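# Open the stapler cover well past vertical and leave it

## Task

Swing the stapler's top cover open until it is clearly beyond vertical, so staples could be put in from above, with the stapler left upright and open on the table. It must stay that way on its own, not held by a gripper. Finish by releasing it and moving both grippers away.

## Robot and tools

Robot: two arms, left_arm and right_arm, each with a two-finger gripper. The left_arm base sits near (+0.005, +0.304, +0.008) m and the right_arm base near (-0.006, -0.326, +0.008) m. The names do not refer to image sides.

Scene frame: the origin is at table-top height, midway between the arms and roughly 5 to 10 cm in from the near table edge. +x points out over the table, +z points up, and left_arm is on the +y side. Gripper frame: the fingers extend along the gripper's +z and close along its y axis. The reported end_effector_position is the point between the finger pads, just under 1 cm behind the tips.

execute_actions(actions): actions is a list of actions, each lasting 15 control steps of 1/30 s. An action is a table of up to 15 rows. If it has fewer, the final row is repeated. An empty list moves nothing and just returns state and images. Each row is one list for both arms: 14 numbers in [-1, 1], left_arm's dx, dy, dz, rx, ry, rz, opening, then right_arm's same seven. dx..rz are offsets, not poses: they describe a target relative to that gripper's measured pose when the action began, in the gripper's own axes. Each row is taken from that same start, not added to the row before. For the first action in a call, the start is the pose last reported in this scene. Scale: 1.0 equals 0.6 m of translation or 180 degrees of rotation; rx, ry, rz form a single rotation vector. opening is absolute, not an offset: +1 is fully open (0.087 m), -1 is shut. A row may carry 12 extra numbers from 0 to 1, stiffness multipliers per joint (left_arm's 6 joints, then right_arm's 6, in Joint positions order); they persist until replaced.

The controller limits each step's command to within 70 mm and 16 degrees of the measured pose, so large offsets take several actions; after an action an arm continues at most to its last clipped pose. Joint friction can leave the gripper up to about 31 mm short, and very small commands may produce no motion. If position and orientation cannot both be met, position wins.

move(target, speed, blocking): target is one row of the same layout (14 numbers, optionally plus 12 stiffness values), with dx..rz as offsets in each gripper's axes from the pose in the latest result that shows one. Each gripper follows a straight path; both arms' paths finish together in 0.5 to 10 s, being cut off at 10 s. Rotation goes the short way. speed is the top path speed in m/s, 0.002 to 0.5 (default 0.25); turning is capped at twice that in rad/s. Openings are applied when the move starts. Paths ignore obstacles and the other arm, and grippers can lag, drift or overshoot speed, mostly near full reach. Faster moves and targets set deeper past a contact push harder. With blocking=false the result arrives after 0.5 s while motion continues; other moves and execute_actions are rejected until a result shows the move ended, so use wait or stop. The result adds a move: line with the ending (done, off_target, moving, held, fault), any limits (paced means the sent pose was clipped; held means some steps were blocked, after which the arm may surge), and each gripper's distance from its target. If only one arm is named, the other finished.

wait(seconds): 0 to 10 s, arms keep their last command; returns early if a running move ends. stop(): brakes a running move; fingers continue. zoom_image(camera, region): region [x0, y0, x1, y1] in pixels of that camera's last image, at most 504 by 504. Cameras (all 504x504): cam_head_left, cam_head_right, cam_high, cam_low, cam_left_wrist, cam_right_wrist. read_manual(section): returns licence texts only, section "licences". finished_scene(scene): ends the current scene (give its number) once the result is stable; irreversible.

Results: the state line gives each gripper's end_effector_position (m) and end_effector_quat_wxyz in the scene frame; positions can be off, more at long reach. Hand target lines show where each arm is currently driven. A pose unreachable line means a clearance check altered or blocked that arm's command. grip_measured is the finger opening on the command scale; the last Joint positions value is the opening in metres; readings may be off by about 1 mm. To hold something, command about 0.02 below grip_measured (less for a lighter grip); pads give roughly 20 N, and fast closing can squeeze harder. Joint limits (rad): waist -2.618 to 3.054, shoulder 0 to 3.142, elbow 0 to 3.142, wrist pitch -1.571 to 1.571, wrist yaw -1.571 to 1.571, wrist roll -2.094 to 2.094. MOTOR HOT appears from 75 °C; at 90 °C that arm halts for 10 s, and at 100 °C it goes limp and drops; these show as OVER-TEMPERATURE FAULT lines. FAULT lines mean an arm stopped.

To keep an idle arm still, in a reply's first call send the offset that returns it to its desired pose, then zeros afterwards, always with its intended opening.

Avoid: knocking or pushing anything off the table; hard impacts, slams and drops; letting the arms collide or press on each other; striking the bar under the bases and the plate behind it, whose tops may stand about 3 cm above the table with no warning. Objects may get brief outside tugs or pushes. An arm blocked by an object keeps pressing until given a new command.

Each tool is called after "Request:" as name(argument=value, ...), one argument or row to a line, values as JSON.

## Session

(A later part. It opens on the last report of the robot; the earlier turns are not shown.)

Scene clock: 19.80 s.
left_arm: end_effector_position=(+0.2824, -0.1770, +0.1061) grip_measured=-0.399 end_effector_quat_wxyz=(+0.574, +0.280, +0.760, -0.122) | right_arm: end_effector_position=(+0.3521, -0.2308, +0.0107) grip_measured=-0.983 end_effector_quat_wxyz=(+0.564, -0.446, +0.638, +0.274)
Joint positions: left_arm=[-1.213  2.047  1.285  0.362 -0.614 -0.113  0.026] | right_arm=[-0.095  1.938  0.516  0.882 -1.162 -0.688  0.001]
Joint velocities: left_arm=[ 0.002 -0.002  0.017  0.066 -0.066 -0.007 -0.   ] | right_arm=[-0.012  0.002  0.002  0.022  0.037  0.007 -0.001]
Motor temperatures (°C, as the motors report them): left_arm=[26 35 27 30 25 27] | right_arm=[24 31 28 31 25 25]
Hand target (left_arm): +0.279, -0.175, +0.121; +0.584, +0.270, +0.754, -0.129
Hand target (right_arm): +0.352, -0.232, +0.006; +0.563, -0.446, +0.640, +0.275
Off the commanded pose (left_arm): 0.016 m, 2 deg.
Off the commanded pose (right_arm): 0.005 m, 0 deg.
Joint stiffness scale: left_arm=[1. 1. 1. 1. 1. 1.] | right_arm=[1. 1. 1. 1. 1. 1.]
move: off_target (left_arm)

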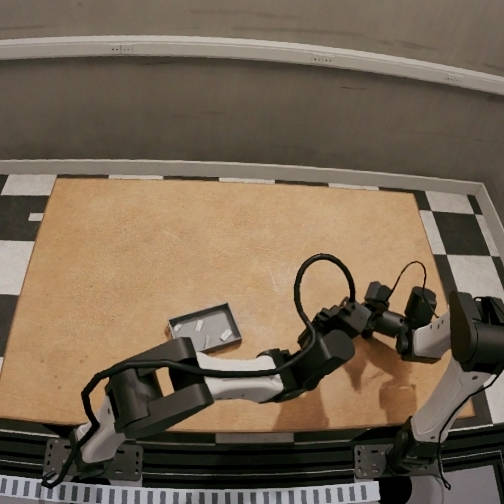

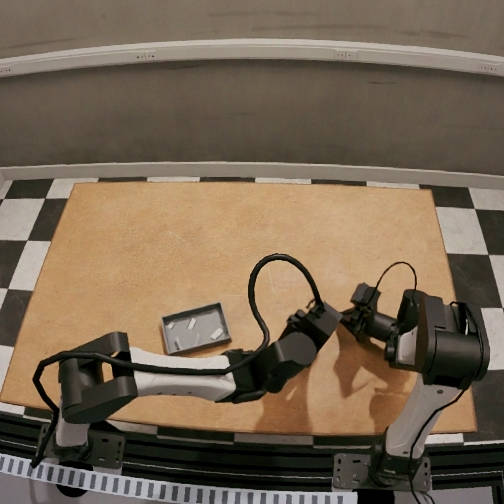

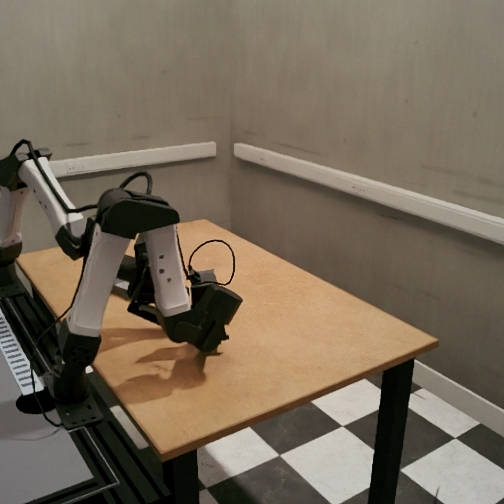

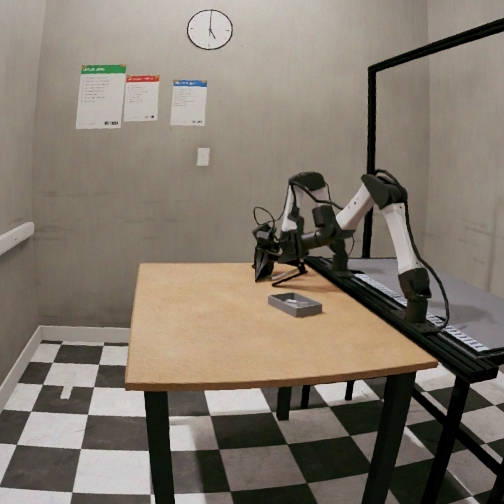

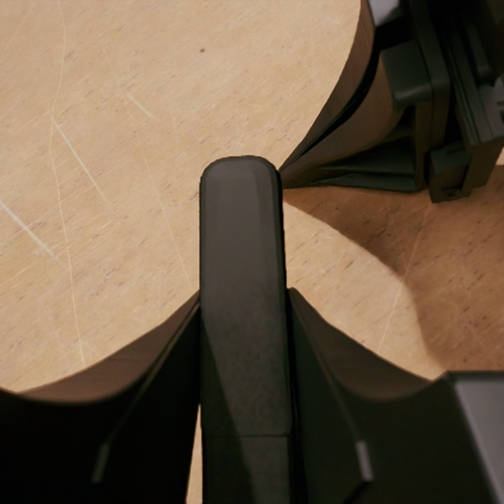

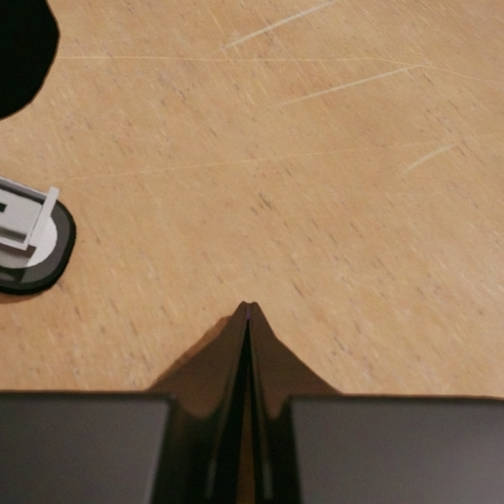

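Request:
move(
  target=[0,0.21,0.062,0.261,-0.038,0.087,-0.43,-0.087,-0.05,-0.01,-0.173,0.03,-0.037,0.4],
  speed=0.08,
)

Request:
move(
  target=[0.012,0,0,0,-0.14,0.04,-0.43,0,0,0,0,0,0,0.4],
  speed=0.06,
)

Scene clock: 26.23 s.
left_arm: end_effector_position=(+0.3743, -0.0901, +0.0982) grip_measured=-0.399 end_effector_quat_wxyz=(+0.452, +0.577, +0.584, -0.348) | right_arm: end_effector_position=(+0.3790, -0.2394, +0.0693) grip_measured=+0.400 end_effector_quat_wxyz=(-0.422, +0.625, -0.545, -0.367)
Joint positions: left_arm=[-0.606  2.044  1.281  0.269  0.764  0.464  0.026] | right_arm=[-0.095  2.157  1.564 -1.314 -1.157 -2.105  0.061]
Joint velocities: left_arm=[ 0.002  0.012 -0.002 -0.11  -0.037 -0.022 -0.   ] | right_arm=[-0.022 -0.007 -0.002 -0.037  0.022  0.051  0.   ]
Motor temperatures (°C, as the motors report them): left_arm=[26 36 28 31 25 27] | right_arm=[24 32 28 31 25 25]
Hand target (left_arm): +0.384, -0.092, +0.113; +0.469, +0.579, +0.570, -0.347
Hand target (right_arm): +0.377, -0.236, +0.064; -0.410, +0.626, -0.546, -0.377
Off the commanded pose (left_arm): 0.017 m, 3 deg.
Off the commanded pose (right_arm): 0.007 m, 2 deg.
Joint stiffness scale: left_arm=[1. 1. 1. 1. 1. 1.] | right_arm=[1. 1. 1. 1. 1. 1.]
joint sent to its limit (right arm) — the command would take joint 6 (wrist roll) past its lower limit, so that joint was sent only as far as its limit.
move: off_target (left_arm)

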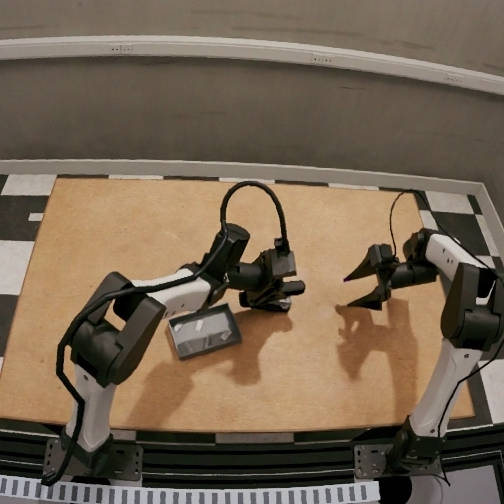

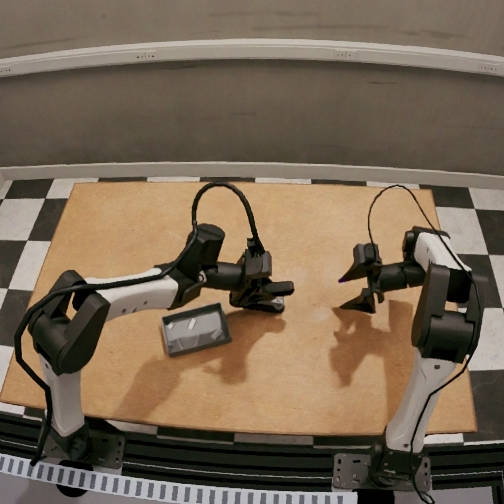

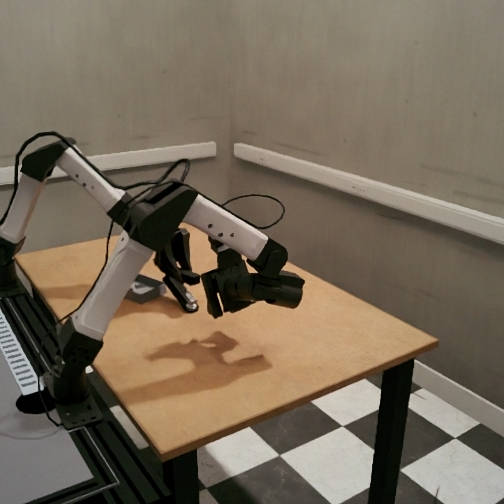

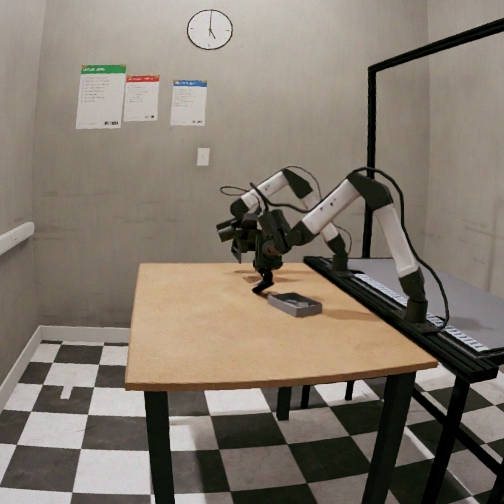

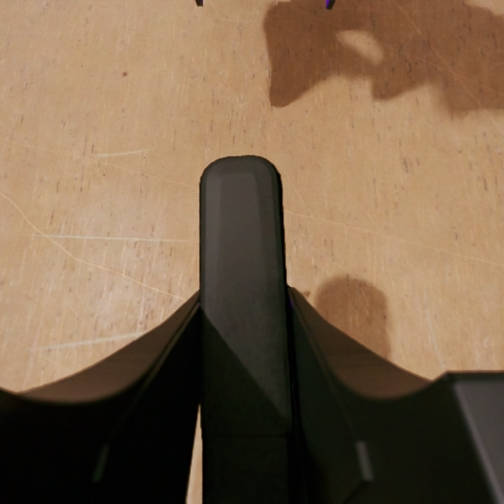

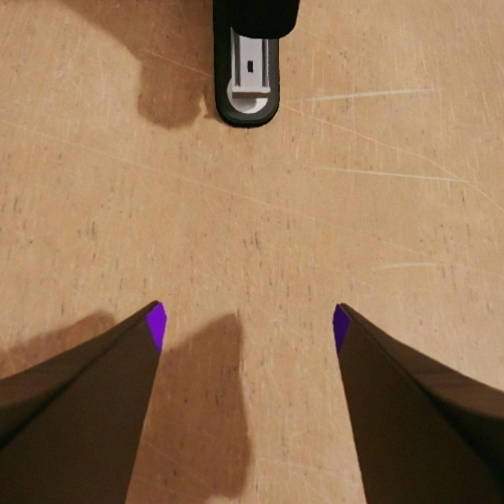

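Scene clock: 30.60 s.
left_arm: end_effector_position=(+0.3718, -0.0927, +0.0850) grip_measured=-0.399 end_effector_quat_wxyz=(+0.574, +0.525, +0.446, -0.442) | right_arm: end_effector_position=(+0.3790, -0.2394, +0.0693) grip_measured=+0.400 end_effector_quat_wxyz=(-0.422, +0.625, -0.545, -0.367)
Joint positions: left_arm=[-0.549  2.315  1.098  1.317  0.962  0.113  0.026] | right_arm=[-0.095  2.157  1.564 -1.314 -1.157 -2.105  0.061]
Joint velocities: left_arm=[-0.012  0.007  0.017  0.095  0.007 -0.022 -0.   ] | right_arm=[0.012 0.012 0.007 0.051 0.051 0.007 0.   ]
Motor temperatures (°C, as the motors report them): left_arm=[26 37 27 31 25 27] | right_arm=[24 33 28 30 25 25]
Hand target (left_arm): +0.375, -0.087, +0.091; +0.589, +0.524, +0.434, -0.436
Hand target (right_arm): +0.379, -0.239, +0.069; -0.422, +0.625, -0.545, -0.367
Off the commanded pose (left_arm): 0.009 m, 2 deg.
Off the commanded pose (right_arm): 0.000 m, 0 deg.
Joint stiffness scale: left_arm=[1. 1. 1. 1. 1. 1.] | right_arm=[1. 1. 1. 1. 1. 1.]
move: done

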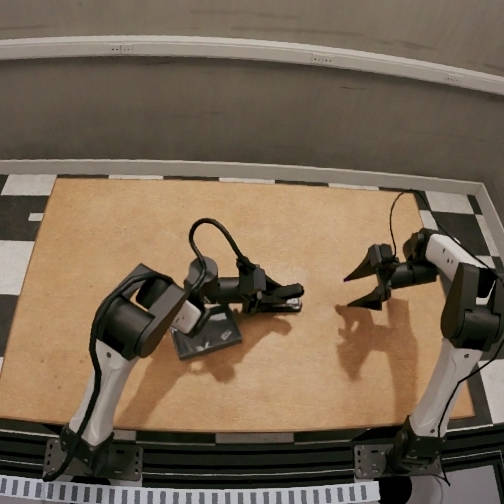

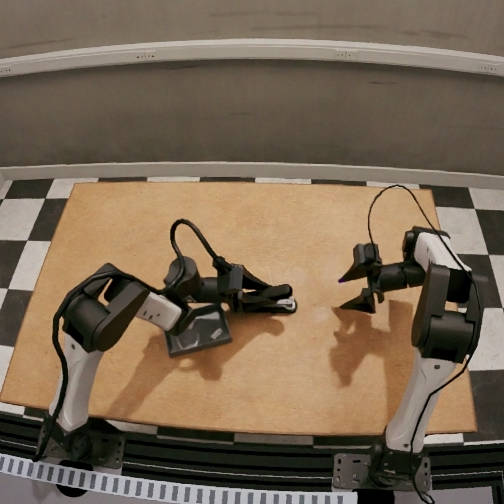

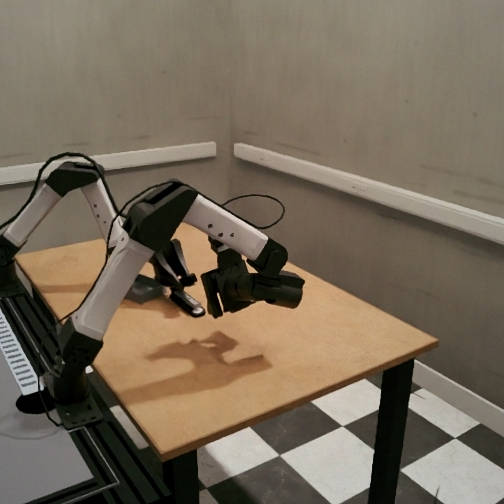

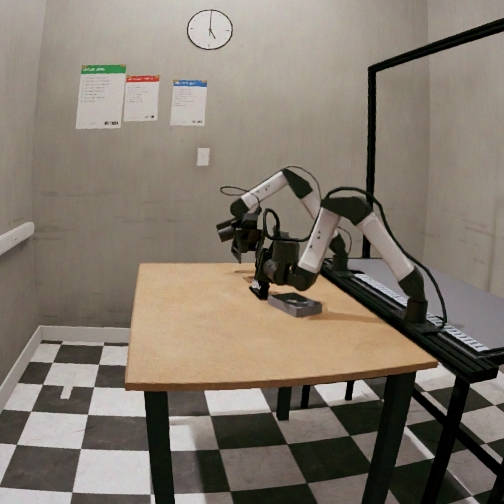

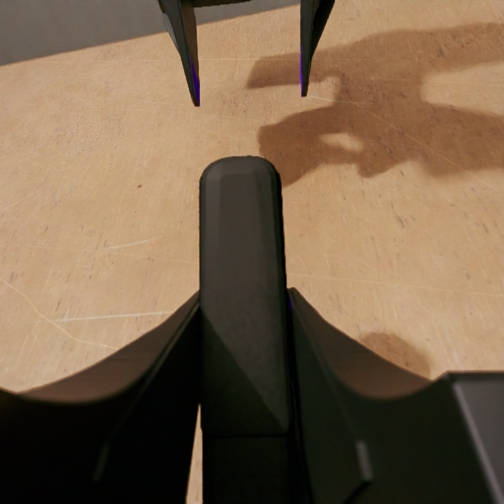

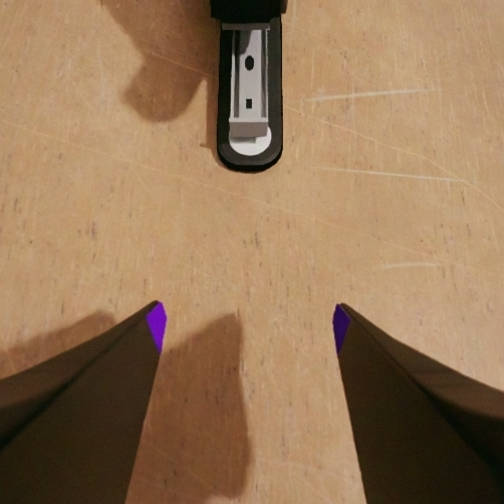

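Request:
move(
  target=[-0.01,0,0,0,0,-0.067,-0.43,0.025,0.007,0.226,0,-0.04,0.04,0.4],
  speed=0.06,
)

Scene clock: 33.63 s.
left_arm: end_effector_position=(+0.3668, -0.0869, +0.0786) grip_measured=-0.401 end_effector_quat_wxyz=(+0.519, +0.480, +0.505, -0.496) | right_arm: end_effector_position=(+0.3806, -0.1358, +0.0158) grip_measured=+0.400 end_effector_quat_wxyz=(-0.432, +0.541, -0.569, -0.443)
Joint positions: left_arm=[-0.533  2.315  1.098  1.285  0.979 -0.074  0.026] | right_arm=[ 0.141  2.157  1.207 -0.246 -1.312 -1.176  0.061]
Joint velocities: left_arm=[-0.022 -0.032  0.012  0.051 -0.037 -0.081 -0.001] | right_arm=[ 0.022 -0.017 -0.022  0.007  0.007  0.022 -0.001]
Motor temperatures (°C, as the motors report them): left_arm=[26 37 28 31 25 27] | right_arm=[24 34 28 30 25 25]
Hand target (left_arm): +0.370, -0.092, +0.091; +0.524, +0.476, +0.499, -0.500
Hand target (right_arm): +0.375, -0.120, +0.006; -0.430, +0.566, -0.554, -0.433
Off the commanded pose (left_arm): 0.014 m, 1 deg.
Off the commanded pose (right_arm): 0.020 m, 3 deg.
Joint stiffness scale: left_arm=[1. 1. 1. 1. 1. 1.] | right_arm=[1. 1. 1. 1. 1. 1.]
move: off_target (left_arm, right_arm)

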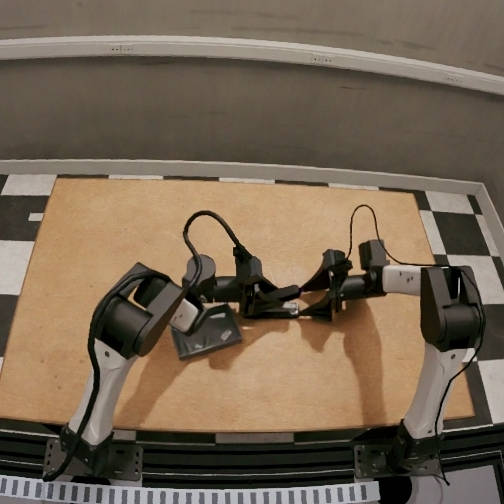

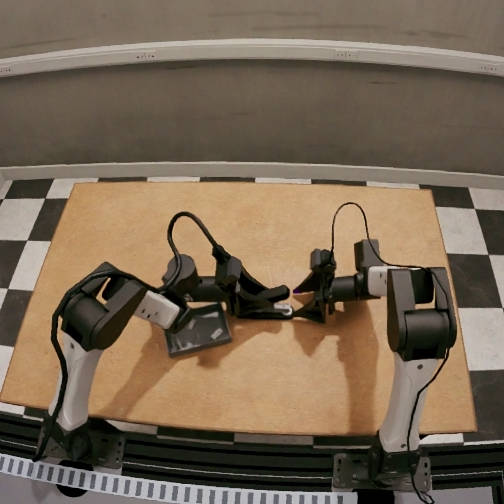

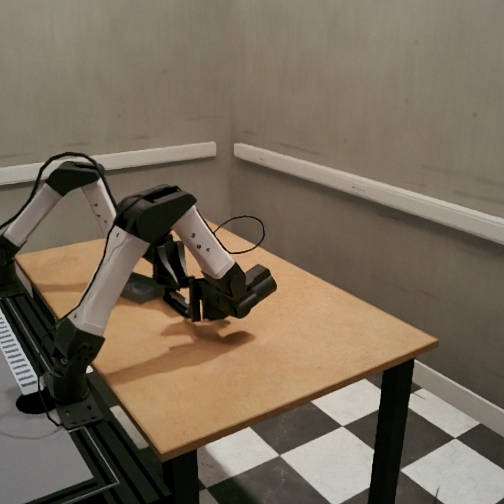

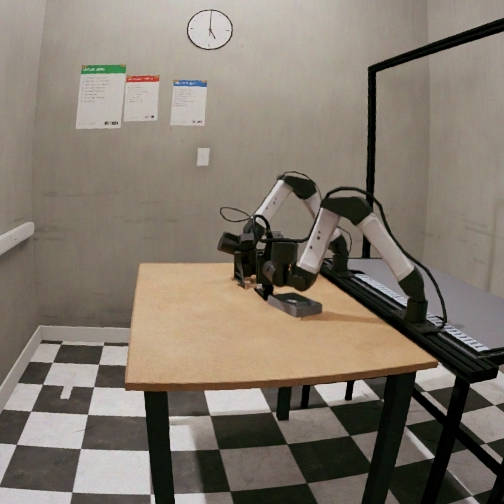

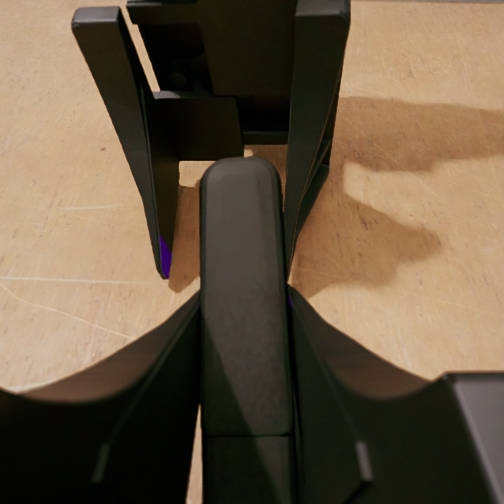

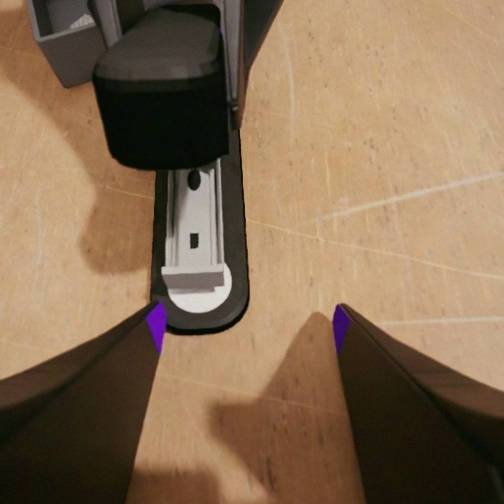

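Request:
move(
  target=[-0.01,0,0,0,0,0,-0.43,0.0,0.045,0.05,0,0,0.01,0.95],
  speed=0.03,
)

Scene clock: 35.43 s.
left_arm: end_effector_position=(+0.3668, -0.0867, +0.0778) grip_measured=-0.401 end_effector_quat_wxyz=(+0.518, +0.479, +0.506, -0.496) | right_arm: end_effector_position=(+0.3616, -0.1101, +0.0133) grip_measured=+0.950 end_effector_quat_wxyz=(-0.432, +0.533, -0.571, -0.450)
Joint positions: left_arm=[-0.533  2.315  1.098  1.281  0.98  -0.074  0.026] | right_arm=[ 0.212  2.106  1.037  0.127 -1.288 -0.897  0.085]
Joint velocities: left_arm=[-0.007 -0.007  0.002  0.007  0.022  0.007  0.001] | right_arm=[-0.002  0.007 -0.022  0.095  0.037  0.125 -0.001]
Motor temperatures (°C, as the motors report them): left_arm=[26 37 28 31 25 27] | right_arm=[24 34 28 30 25 25]
Hand target (left_arm): +0.367, -0.087, +0.085; +0.519, +0.479, +0.505, -0.496
Hand target (right_arm): +0.354, -0.106, +0.011; -0.424, +0.533, -0.577, -0.451
Off the commanded pose (left_arm): 0.007 m, 0 deg.
Off the commanded pose (right_arm): 0.009 m, 1 deg.
Joint stiffness scale: left_arm=[1. 1. 1. 1. 1. 1.] | right_arm=[1. 1. 1. 1. 1. 1.]
move: done

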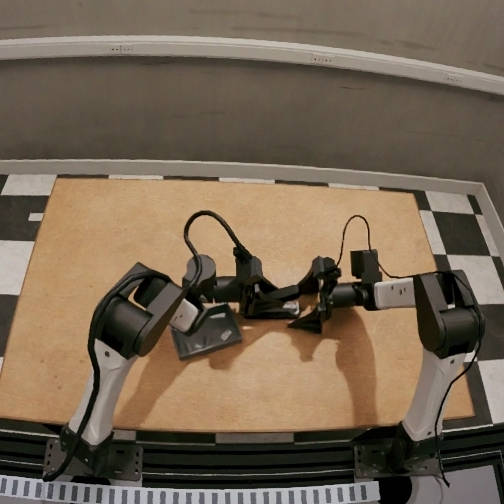

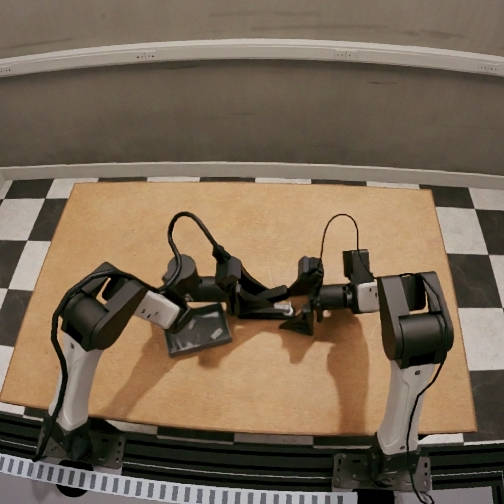

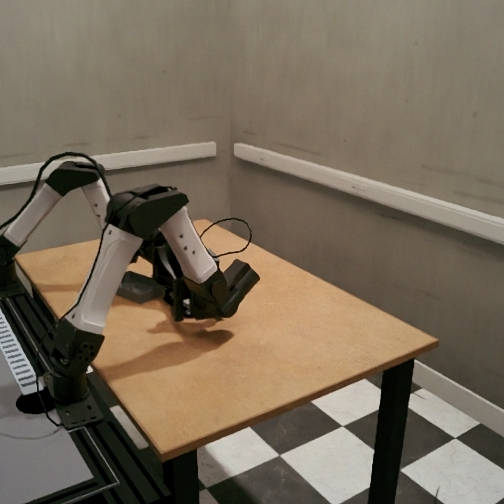

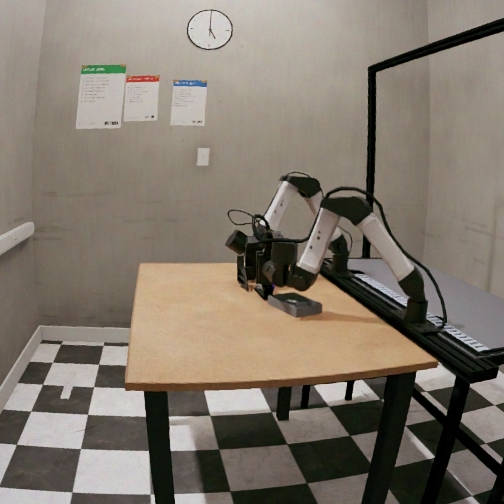

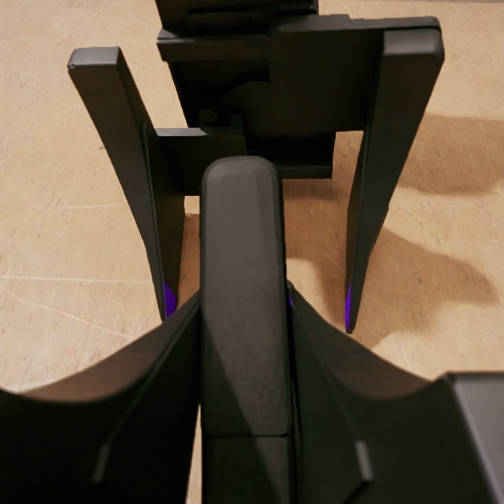

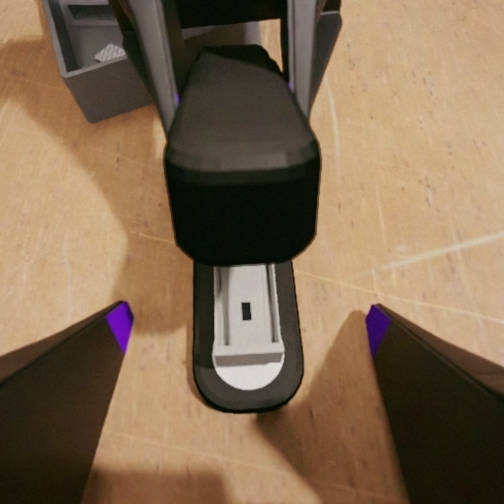

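Request:
move(
  target=[0,0,0,0,0,0,-0.43,0.02,0,0.005,0,0,-0.02,0],
  speed=0.03,
)

Request:
move(
  target=[0,0,0,0,0,0,-0.41,0.015,0,0,0,0,0,-0.35],
)

Request:
move(
  target=[-0.05,0,-0.055,0,0,0,-0.41,0.015,0,0,0,0,0,-0.35],
  speed=0.03,
)

Request:
zoom_image(
  camera="cam_head_left",
  region=[190, 240, 350, 340],
)

Scene clock: 37.57 s.
left_arm: end_effector_position=(+0.3672, -0.0867, +0.0779) grip_measured=-0.401 end_effector_quat_wxyz=(+0.519, +0.479, +0.506, -0.495) | right_arm: end_effector_position=(+0.3638, -0.1096, +0.0143) grip_measured=+0.000 end_effector_quat_wxyz=(-0.447, +0.548, -0.553, -0.440)
Joint positions: left_arm=[-0.533  2.315  1.098  1.281  0.977 -0.072  0.026] | right_arm=[ 0.212  2.106  1.035  0.139 -1.294 -0.947  0.044]
Joint velocities: left_arm=[ 0.007 -0.012 -0.017  0.007 -0.095  0.066  0.001] | right_arm=[ 0.007 -0.007  0.007 -0.022 -0.007 -0.095  0.   ]
Motor temperatures (°C, as the motors report them): left_arm=[26 38 28 31 25 27] | right_arm=[24 34 28 30 25 25]
Hand target (left_arm): +0.367, -0.087, +0.078; +0.518, +0.479, +0.506, -0.496
Hand target (right_arm): +0.360, -0.110, +0.001; -0.445, +0.551, -0.554, -0.437
Off the commanded pose (left_arm): 0.000 m, 0 deg.
Off the commanded pose (right_arm): 0.014 m, 0 deg.
Joint stiffness scale: left_arm=[1. 1. 1. 1. 1. 1.] | right_arm=[1. 1. 1. 1. 1. 1.]
move: off_target (right_arm)

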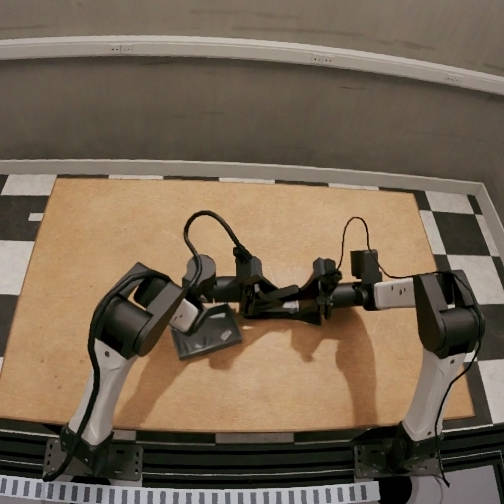

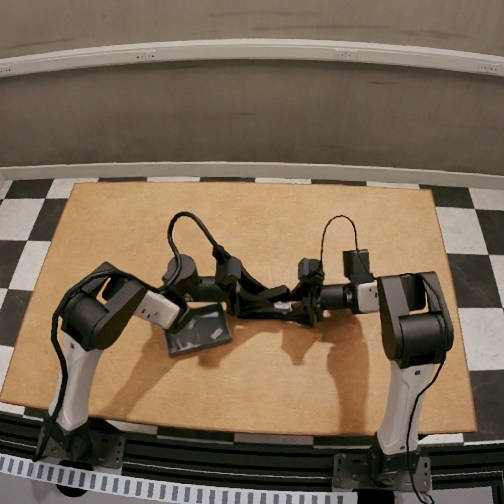

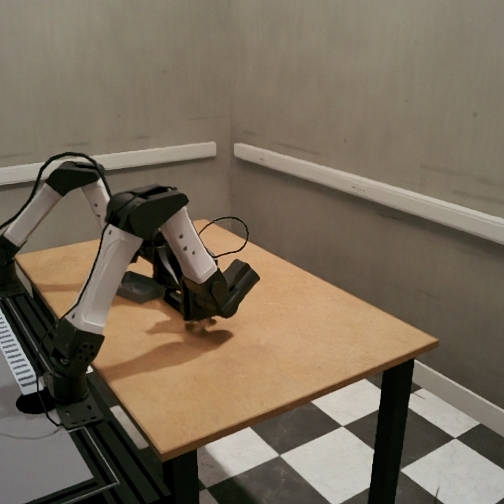

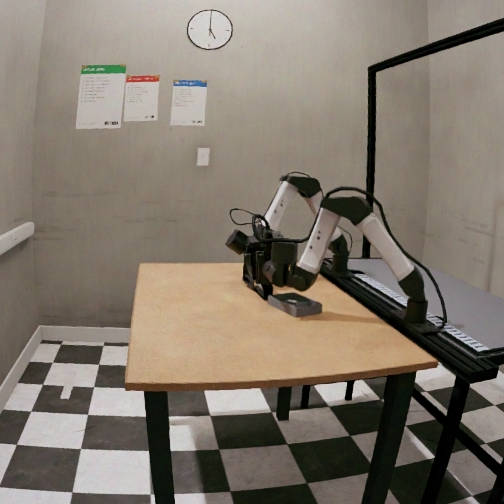

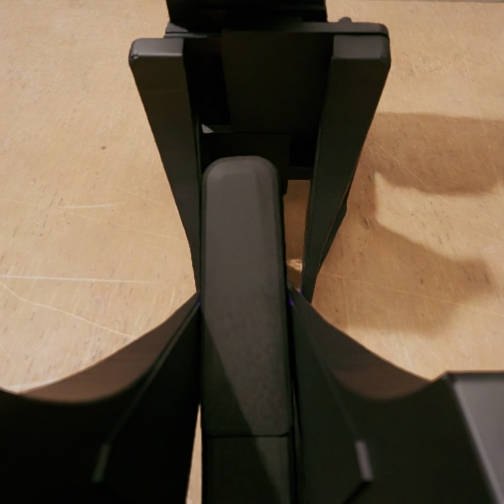

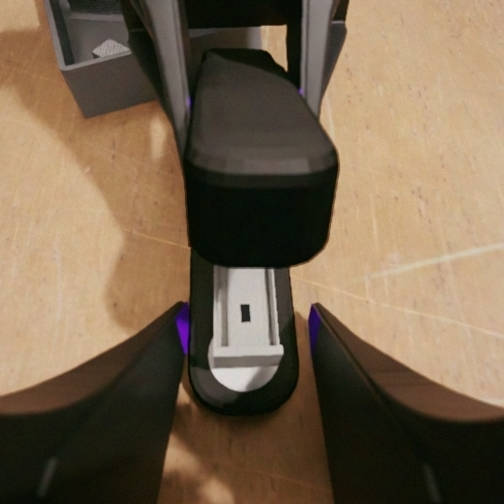

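Scene clock: 38.27 s.
left_arm: end_effector_position=(+0.3686, -0.0866, +0.0780) grip_measured=-0.402 end_effector_quat_wxyz=(+0.522, +0.479, +0.506, -0.492) | right_arm: end_effector_position=(+0.3634, -0.1095, +0.0144) grip_measured=-0.138 end_effector_quat_wxyz=(-0.447, +0.548, -0.553, -0.441)
Joint positions: left_arm=[-0.533  2.315  1.098  1.281  0.971 -0.065  0.026] | right_arm=[ 0.212  2.106  1.035  0.136 -1.296 -0.949  0.038]
Joint velocities: left_arm=[ 0.007 -0.012 -0.002  0.007  0.007  0.022 -0.   ] | right_arm=[-0.007 -0.007 -0.012 -0.022 -0.051 -0.007 -0.001]
Motor temperatures (°C, as the motors report them): left_arm=[26 38 28 31 25 27] | right_arm=[24 34 28 30 26 25]
Hand target (left_arm): +0.367, -0.087, +0.078; +0.519, +0.479, +0.506, -0.495
Hand target (right_arm): +0.363, -0.112, +0.006; -0.447, +0.549, -0.553, -0.440
Off the commanded pose (left_arm): 0.001 m, 1 deg.
Off the commanded pose (right_arm): 0.009 m, 0 deg.
Joint stiffness scale: left_arm=[1. 1. 1. 1. 1. 1.] | right_arm=[1. 1. 1. 1. 1. 1.]
move: done

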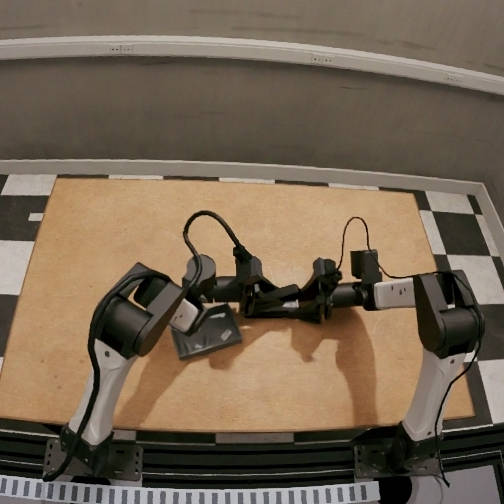

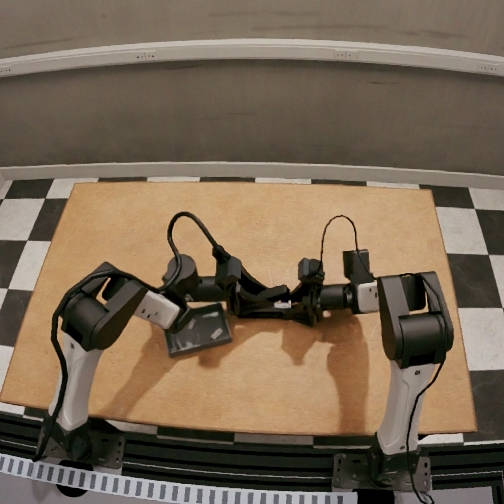

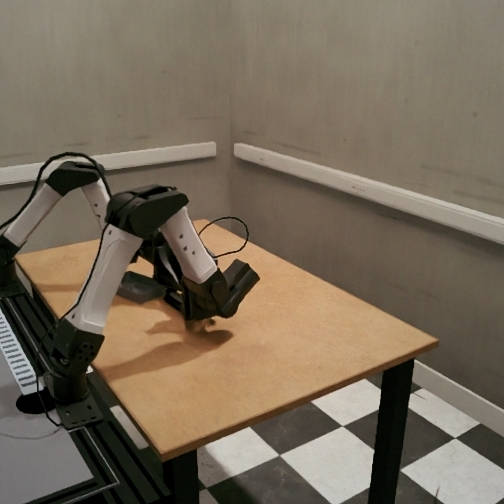

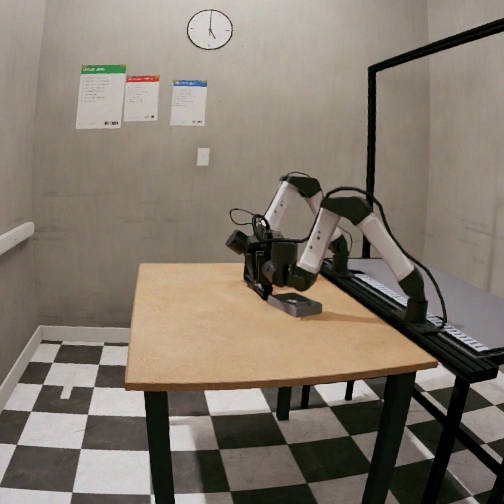

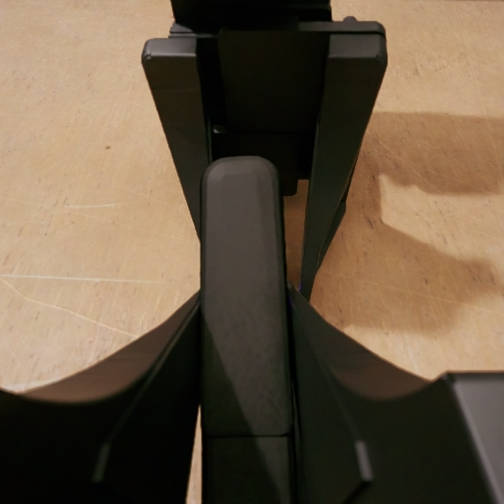

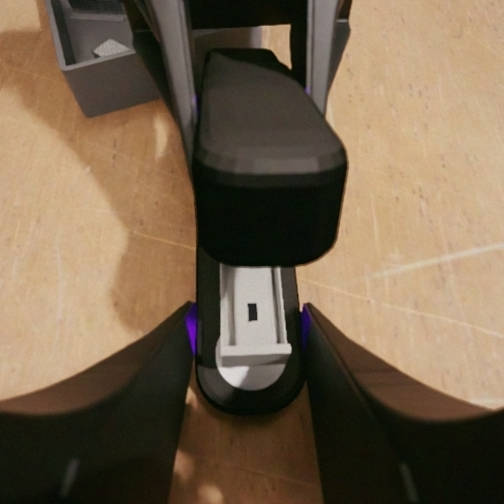

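Scene clock: 40.03 s.
left_arm: end_effector_position=(+0.3667, -0.0633, +0.0993) grip_measured=-0.407 end_effector_quat_wxyz=(+0.518, +0.476, +0.511, -0.494) | right_arm: end_effector_position=(+0.3638, -0.1065, +0.0168) grip_measured=-0.138 end_effector_quat_wxyz=(-0.455, +0.557, -0.539, -0.438)
Joint positions: left_arm=[-0.485  2.215  1.035  1.242  1.017 -0.08   0.026] | right_arm=[ 0.217  2.106  1.035  0.15  -1.307 -0.968  0.038]
Joint velocities: left_arm=[ 0.007  0.002  0.002  0.007 -0.022 -0.022 -0.001] | right_arm=[-0.007  0.012  0.017 -0.022  0.081 -0.081 -0.001]
Motor temperatures (°C, as the motors report them): left_arm=[26 38 27 31 25 27] | right_arm=[24 35 28 30 26 25]
Hand target (left_arm): +0.367, -0.053, +0.107; +0.522, +0.480, +0.506, -0.491
Hand target (right_arm): +0.363, -0.111, +0.006; -0.446, +0.549, -0.553, -0.441
Off the commanded pose (left_arm): 0.013 m, 1 deg.
Off the commanded pose (right_arm): 0.012 m, 2 deg.
Joint stiffness scale: left_arm=[1. 1. 1. 1. 1. 1.] | right_arm=[1. 1. 1. 1. 1. 1.]
move: off_target (left_arm, right_arm)

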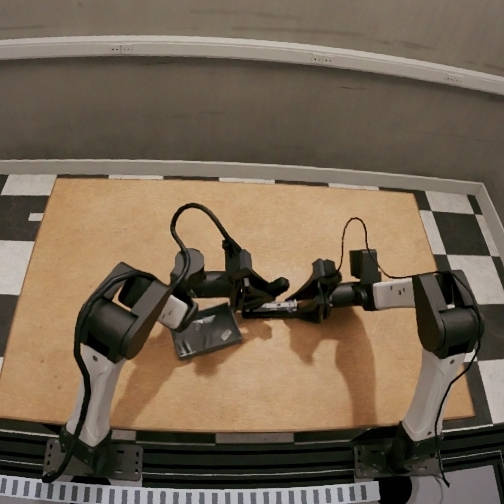

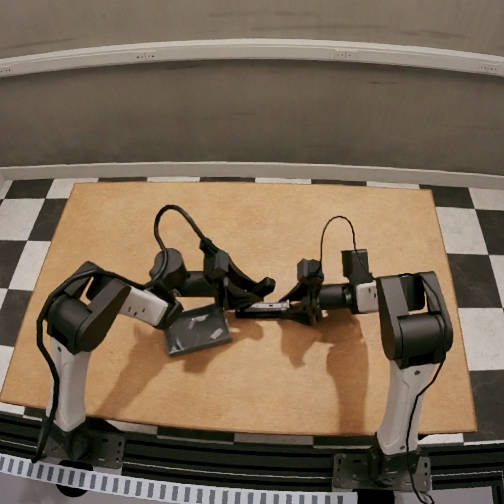

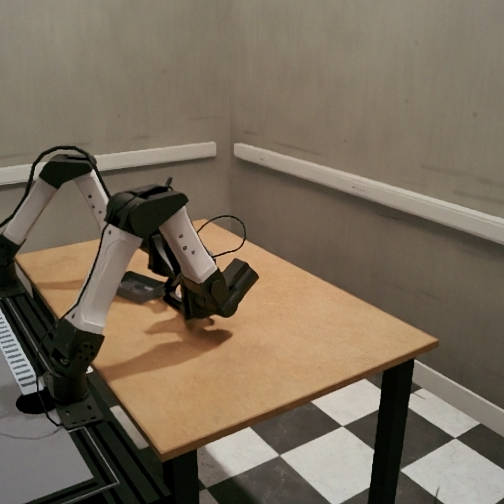

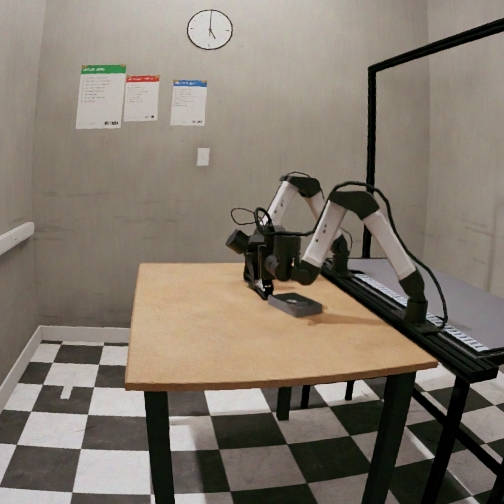

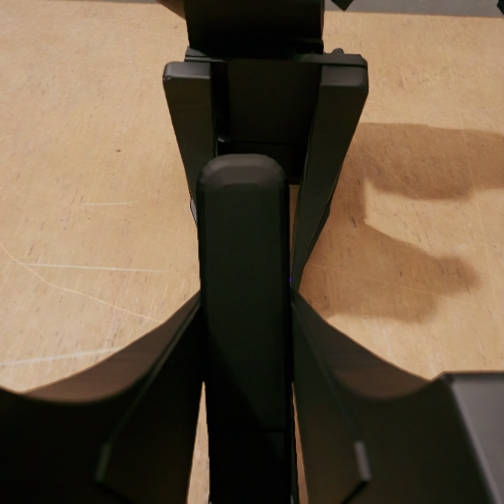

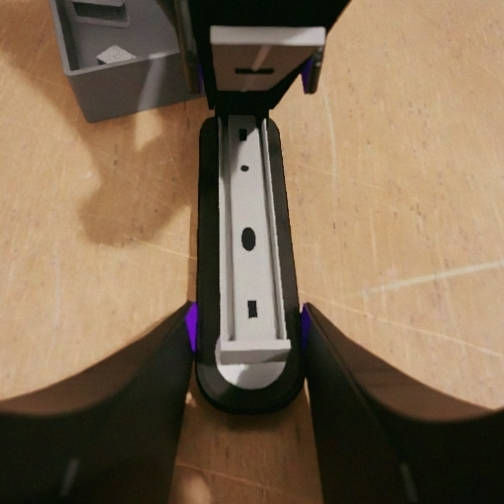

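Region (190, 240, 350, 340) of cam_head_left's 504x504 image, scaled by 3.150, with more detail than that image has; it fills the top 315 rows of this view, and the rest is white.

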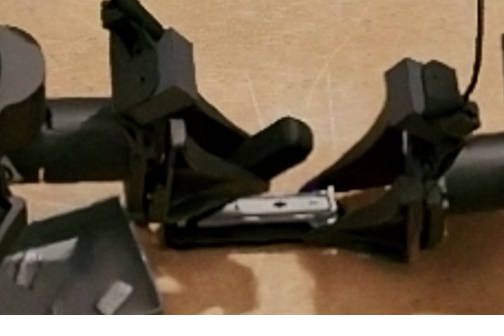

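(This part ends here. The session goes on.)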